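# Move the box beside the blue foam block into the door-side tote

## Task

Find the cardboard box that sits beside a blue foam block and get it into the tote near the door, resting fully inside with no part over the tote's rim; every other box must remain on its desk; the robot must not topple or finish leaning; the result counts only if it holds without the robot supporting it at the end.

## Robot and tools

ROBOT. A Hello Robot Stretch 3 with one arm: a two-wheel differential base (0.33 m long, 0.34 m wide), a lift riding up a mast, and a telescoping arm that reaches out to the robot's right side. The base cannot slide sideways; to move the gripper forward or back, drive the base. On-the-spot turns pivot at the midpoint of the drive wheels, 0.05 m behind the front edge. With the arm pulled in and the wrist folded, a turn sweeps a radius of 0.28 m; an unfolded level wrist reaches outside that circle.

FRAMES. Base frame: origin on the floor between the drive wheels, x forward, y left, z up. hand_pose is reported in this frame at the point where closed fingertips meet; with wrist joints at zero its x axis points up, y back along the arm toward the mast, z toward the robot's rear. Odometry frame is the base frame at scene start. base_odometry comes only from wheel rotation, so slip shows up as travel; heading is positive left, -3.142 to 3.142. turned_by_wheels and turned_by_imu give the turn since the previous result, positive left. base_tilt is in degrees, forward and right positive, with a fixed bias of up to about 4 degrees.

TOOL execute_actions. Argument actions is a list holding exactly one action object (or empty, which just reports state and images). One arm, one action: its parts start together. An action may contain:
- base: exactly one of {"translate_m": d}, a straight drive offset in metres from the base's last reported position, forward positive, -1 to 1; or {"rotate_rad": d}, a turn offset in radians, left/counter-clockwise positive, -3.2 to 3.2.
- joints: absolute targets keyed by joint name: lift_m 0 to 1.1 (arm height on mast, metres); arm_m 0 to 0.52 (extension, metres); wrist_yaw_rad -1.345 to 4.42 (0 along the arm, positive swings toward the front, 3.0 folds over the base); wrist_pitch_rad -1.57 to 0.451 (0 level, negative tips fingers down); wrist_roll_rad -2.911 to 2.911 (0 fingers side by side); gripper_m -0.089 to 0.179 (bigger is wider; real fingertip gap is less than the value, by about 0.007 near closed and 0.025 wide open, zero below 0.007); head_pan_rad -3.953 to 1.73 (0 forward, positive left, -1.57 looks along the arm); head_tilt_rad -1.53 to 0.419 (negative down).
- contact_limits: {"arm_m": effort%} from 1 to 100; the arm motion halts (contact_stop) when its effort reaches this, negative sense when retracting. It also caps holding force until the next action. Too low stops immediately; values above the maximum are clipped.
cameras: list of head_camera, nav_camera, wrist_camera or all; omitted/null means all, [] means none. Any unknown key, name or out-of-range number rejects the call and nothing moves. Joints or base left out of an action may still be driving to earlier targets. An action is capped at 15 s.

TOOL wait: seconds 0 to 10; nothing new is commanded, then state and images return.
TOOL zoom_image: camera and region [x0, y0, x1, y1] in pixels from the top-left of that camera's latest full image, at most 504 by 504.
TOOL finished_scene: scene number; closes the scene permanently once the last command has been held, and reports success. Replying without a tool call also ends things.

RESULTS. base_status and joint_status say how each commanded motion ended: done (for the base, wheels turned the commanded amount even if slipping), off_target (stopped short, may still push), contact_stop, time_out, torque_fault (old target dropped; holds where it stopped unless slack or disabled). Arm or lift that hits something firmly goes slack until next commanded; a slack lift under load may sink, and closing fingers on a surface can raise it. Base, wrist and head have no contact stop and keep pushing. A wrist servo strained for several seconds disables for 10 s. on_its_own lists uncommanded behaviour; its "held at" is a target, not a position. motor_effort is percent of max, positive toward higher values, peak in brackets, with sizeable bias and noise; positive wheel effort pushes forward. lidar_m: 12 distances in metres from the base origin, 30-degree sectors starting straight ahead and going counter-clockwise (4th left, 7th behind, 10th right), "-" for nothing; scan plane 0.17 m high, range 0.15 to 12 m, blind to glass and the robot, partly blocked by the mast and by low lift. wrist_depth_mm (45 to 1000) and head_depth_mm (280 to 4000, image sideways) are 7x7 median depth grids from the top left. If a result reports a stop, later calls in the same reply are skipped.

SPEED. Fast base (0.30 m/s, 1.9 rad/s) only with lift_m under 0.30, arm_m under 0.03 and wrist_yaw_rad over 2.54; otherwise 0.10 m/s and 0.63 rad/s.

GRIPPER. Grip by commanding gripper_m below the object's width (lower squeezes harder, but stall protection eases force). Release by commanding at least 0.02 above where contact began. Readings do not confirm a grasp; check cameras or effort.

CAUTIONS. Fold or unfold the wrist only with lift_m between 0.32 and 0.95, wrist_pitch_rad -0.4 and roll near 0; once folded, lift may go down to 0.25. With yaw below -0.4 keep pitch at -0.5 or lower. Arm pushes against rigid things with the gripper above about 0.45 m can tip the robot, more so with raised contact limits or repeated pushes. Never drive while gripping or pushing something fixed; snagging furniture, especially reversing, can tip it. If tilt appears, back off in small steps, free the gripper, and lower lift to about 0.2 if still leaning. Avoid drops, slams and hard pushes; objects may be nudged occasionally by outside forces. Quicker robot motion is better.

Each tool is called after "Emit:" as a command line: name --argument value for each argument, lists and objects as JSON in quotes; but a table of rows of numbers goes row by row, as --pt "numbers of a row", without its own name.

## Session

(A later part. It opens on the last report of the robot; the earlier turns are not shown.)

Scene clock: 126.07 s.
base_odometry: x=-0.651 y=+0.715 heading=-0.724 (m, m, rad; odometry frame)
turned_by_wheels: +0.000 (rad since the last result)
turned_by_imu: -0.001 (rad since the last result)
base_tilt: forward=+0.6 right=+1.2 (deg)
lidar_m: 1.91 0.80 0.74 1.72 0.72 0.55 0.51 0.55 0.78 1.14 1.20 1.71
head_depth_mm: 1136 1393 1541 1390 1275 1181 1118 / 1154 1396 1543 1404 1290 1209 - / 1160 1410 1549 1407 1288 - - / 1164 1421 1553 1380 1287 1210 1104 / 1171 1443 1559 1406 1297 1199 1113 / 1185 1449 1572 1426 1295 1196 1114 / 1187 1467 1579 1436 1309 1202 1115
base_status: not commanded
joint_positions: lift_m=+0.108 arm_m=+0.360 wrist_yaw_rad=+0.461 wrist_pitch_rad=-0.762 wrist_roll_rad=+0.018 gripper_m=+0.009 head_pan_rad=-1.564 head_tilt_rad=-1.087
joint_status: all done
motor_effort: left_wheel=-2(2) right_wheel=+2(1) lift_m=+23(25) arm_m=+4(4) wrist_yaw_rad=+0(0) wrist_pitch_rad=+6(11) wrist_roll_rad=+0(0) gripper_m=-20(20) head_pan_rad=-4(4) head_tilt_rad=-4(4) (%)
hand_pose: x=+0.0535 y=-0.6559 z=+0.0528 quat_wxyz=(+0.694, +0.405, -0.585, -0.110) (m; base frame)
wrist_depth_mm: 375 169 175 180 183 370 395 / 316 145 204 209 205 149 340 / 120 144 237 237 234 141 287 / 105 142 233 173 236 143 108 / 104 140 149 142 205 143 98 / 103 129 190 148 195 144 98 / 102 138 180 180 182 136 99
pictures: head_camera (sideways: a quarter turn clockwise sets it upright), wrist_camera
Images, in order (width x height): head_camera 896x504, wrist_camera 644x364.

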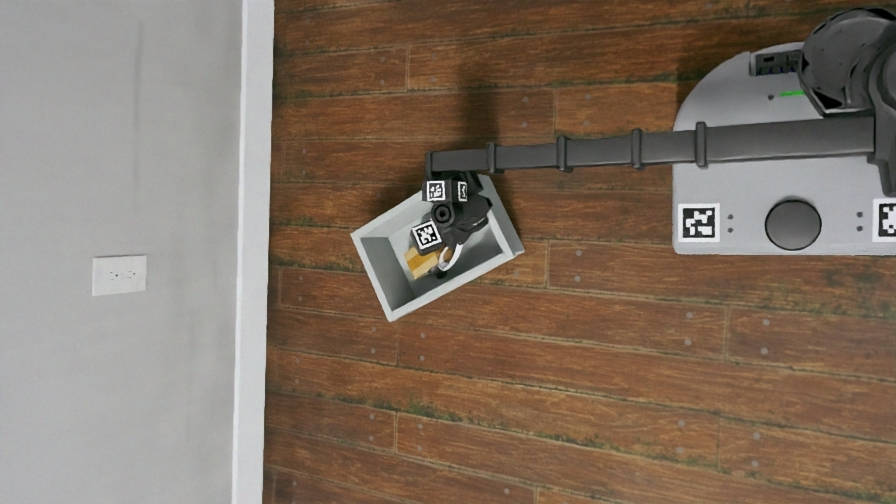

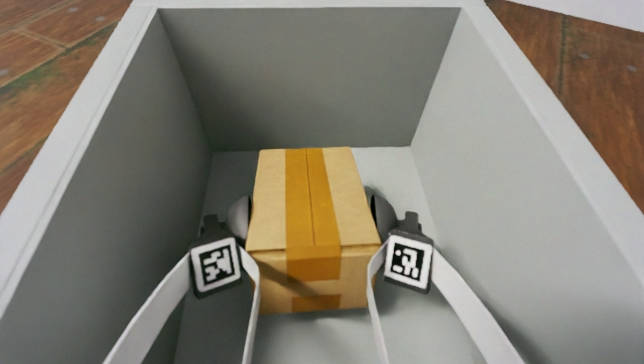

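Emit:
execute_actions --actions '[{"joints":{"lift_m":0.096,"gripper_m":0.095}}]' --cameras '["wrist_camera"]'

Emit:
execute_actions --actions '[{"joints":{"lift_m":0.26}}]' --cameras '["head_camera","wrist_camera"]'

Scene clock: 127.83 s.
base_odometry: x=-0.651 y=+0.715 heading=-0.724 (m, m, rad; odometry frame)
turned_by_wheels: +0.000 (rad since the last result)
turned_by_imu: +0.000 (rad since the last result)
base_tilt: forward=+0.6 right=+1.2 (deg)
lidar_m: 1.91 0.80 0.74 1.73 0.72 0.55 0.51 0.54 0.78 1.14 1.20 1.71
head_depth_mm: 1146 1390 1533 1399 1276 1182 1112 / 1150 1401 1537 1397 1284 1209 - / 1163 1412 1544 1409 1288 - - / 1166 1420 1551 1381 1291 1217 1106 / 1173 1443 1559 1406 1299 1198 1105 / 1183 1450 1574 1423 1306 1198 1115 / 1195 1471 1578 1431 1310 1209 1117
base_status: not commanded
joint_positions: lift_m=+0.096 arm_m=+0.360 wrist_yaw_rad=+0.461 wrist_pitch_rad=-0.761 wrist_roll_rad=+0.018 gripper_m=+0.095 head_pan_rad=-1.564 head_tilt_rad=-1.087
joint_status: all done
motor_effort: left_wheel=-2(2) right_wheel=+1(2) lift_m=+24(24) arm_m=+4(4) wrist_yaw_rad=+0(1) wrist_pitch_rad=+5(5) wrist_roll_rad=+0(0) gripper_m=+0(85) head_pan_rad=-5(4) head_tilt_rad=-5(4) (%)
hand_pose: x=+0.0535 y=-0.6561 z=+0.0408 quat_wxyz=(+0.694, +0.405, -0.585, -0.110) (m; base frame)
wrist_depth_mm: 355 146 176 179 183 152 381 / 116 146 204 207 207 139 307 / 105 143 235 233 234 141 106 / 105 142 220 169 226 142 97 / 104 131 197 152 204 144 98 / 103 121 178 164 185 135 98 / - 149 170 170 171 156 98
pictures: wrist_camera
Images, in order (width x height): wrist_camera 644x364.

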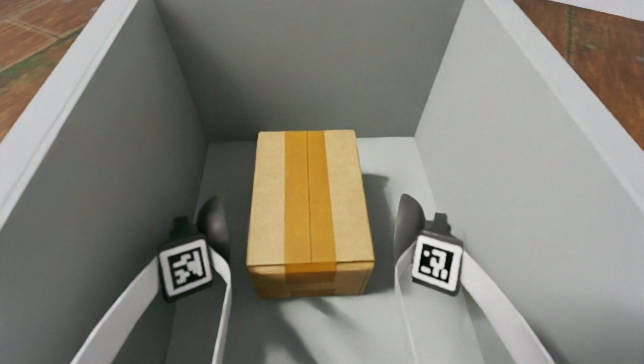

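Scene clock: 130.17 s.
base_odometry: x=-0.651 y=+0.715 heading=-0.724 (m, m, rad; odometry frame)
turned_by_wheels: +0.000 (rad since the last result)
turned_by_imu: -0.001 (rad since the last result)
base_tilt: forward=+0.6 right=+1.2 (deg)
lidar_m: 1.90 0.80 0.74 1.72 0.72 0.55 0.51 0.54 0.78 1.14 1.20 1.71
head_depth_mm: 1141 1382 1538 1394 1274 1180 - / 1146 1400 1545 1404 1282 - - / 1159 1408 1558 1349 1298 - - / 1162 1427 1555 1378 1291 1211 1105 / 1177 1447 1567 1407 1291 1196 1110 / 1184 1448 1567 1420 1309 1200 1113 / 1189 1460 1580 1429 1310 1207 1117
base_status: not commanded
joint_positions: lift_m=+0.260 arm_m=+0.360 wrist_yaw_rad=+0.461 wrist_pitch_rad=-0.761 wrist_roll_rad=+0.018 gripper_m=+0.095 head_pan_rad=-1.564 head_tilt_rad=-1.087
joint_status: all done
motor_effort: left_wheel=-2(2) right_wheel=+2(1) lift_m=+42(44) arm_m=+4(4) wrist_yaw_rad=-1(1) wrist_pitch_rad=+5(5) wrist_roll_rad=+0(0) gripper_m=+0(1) head_pan_rad=-3(4) head_tilt_rad=-5(5) (%)
hand_pose: x=+0.0535 y=-0.6561 z=+0.2042 quat_wxyz=(+0.694, +0.405, -0.585, -0.110) (m; base frame)
wrist_depth_mm: 643 658 640 603 520 473 424 / 549 552 551 557 558 518 460 / 475 481 477 487 496 494 493 / 416 421 313 303 344 432 441 / 379 386 367 363 367 388 392 / 340 341 341 305 323 356 354 / 319 311 295 305 275 325 324
pictures: head_camera (sideways: a quarter turn clockwise sets it upright), wrist_camera
Images, in order (width x height): head_camera 896x504, wrist_camera 644x364.

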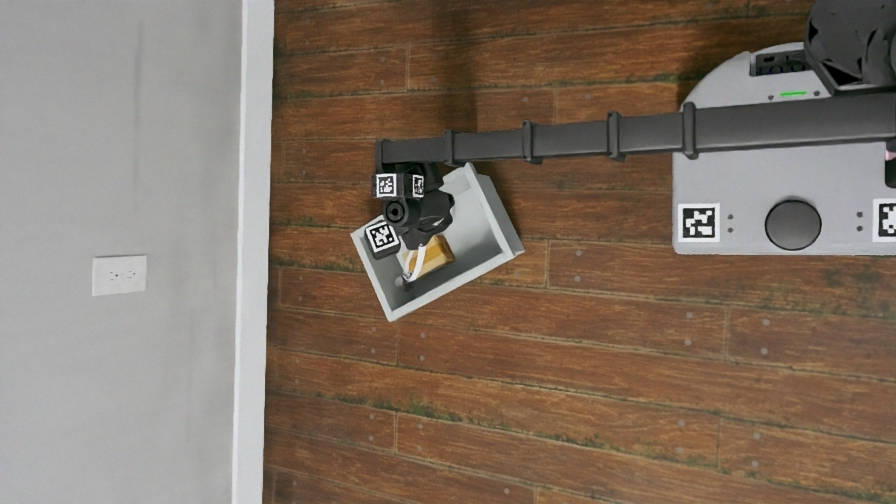

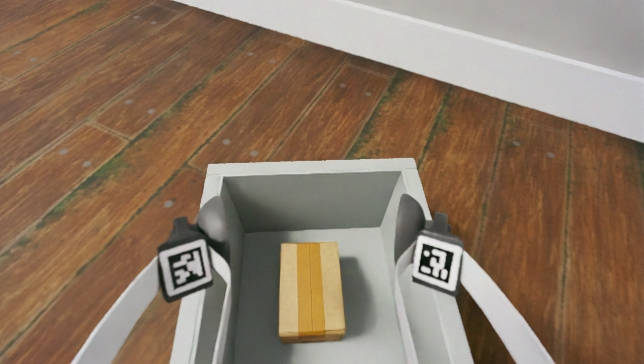

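Emit:
finished_scene --scene 1

The scene is finished: the task was done.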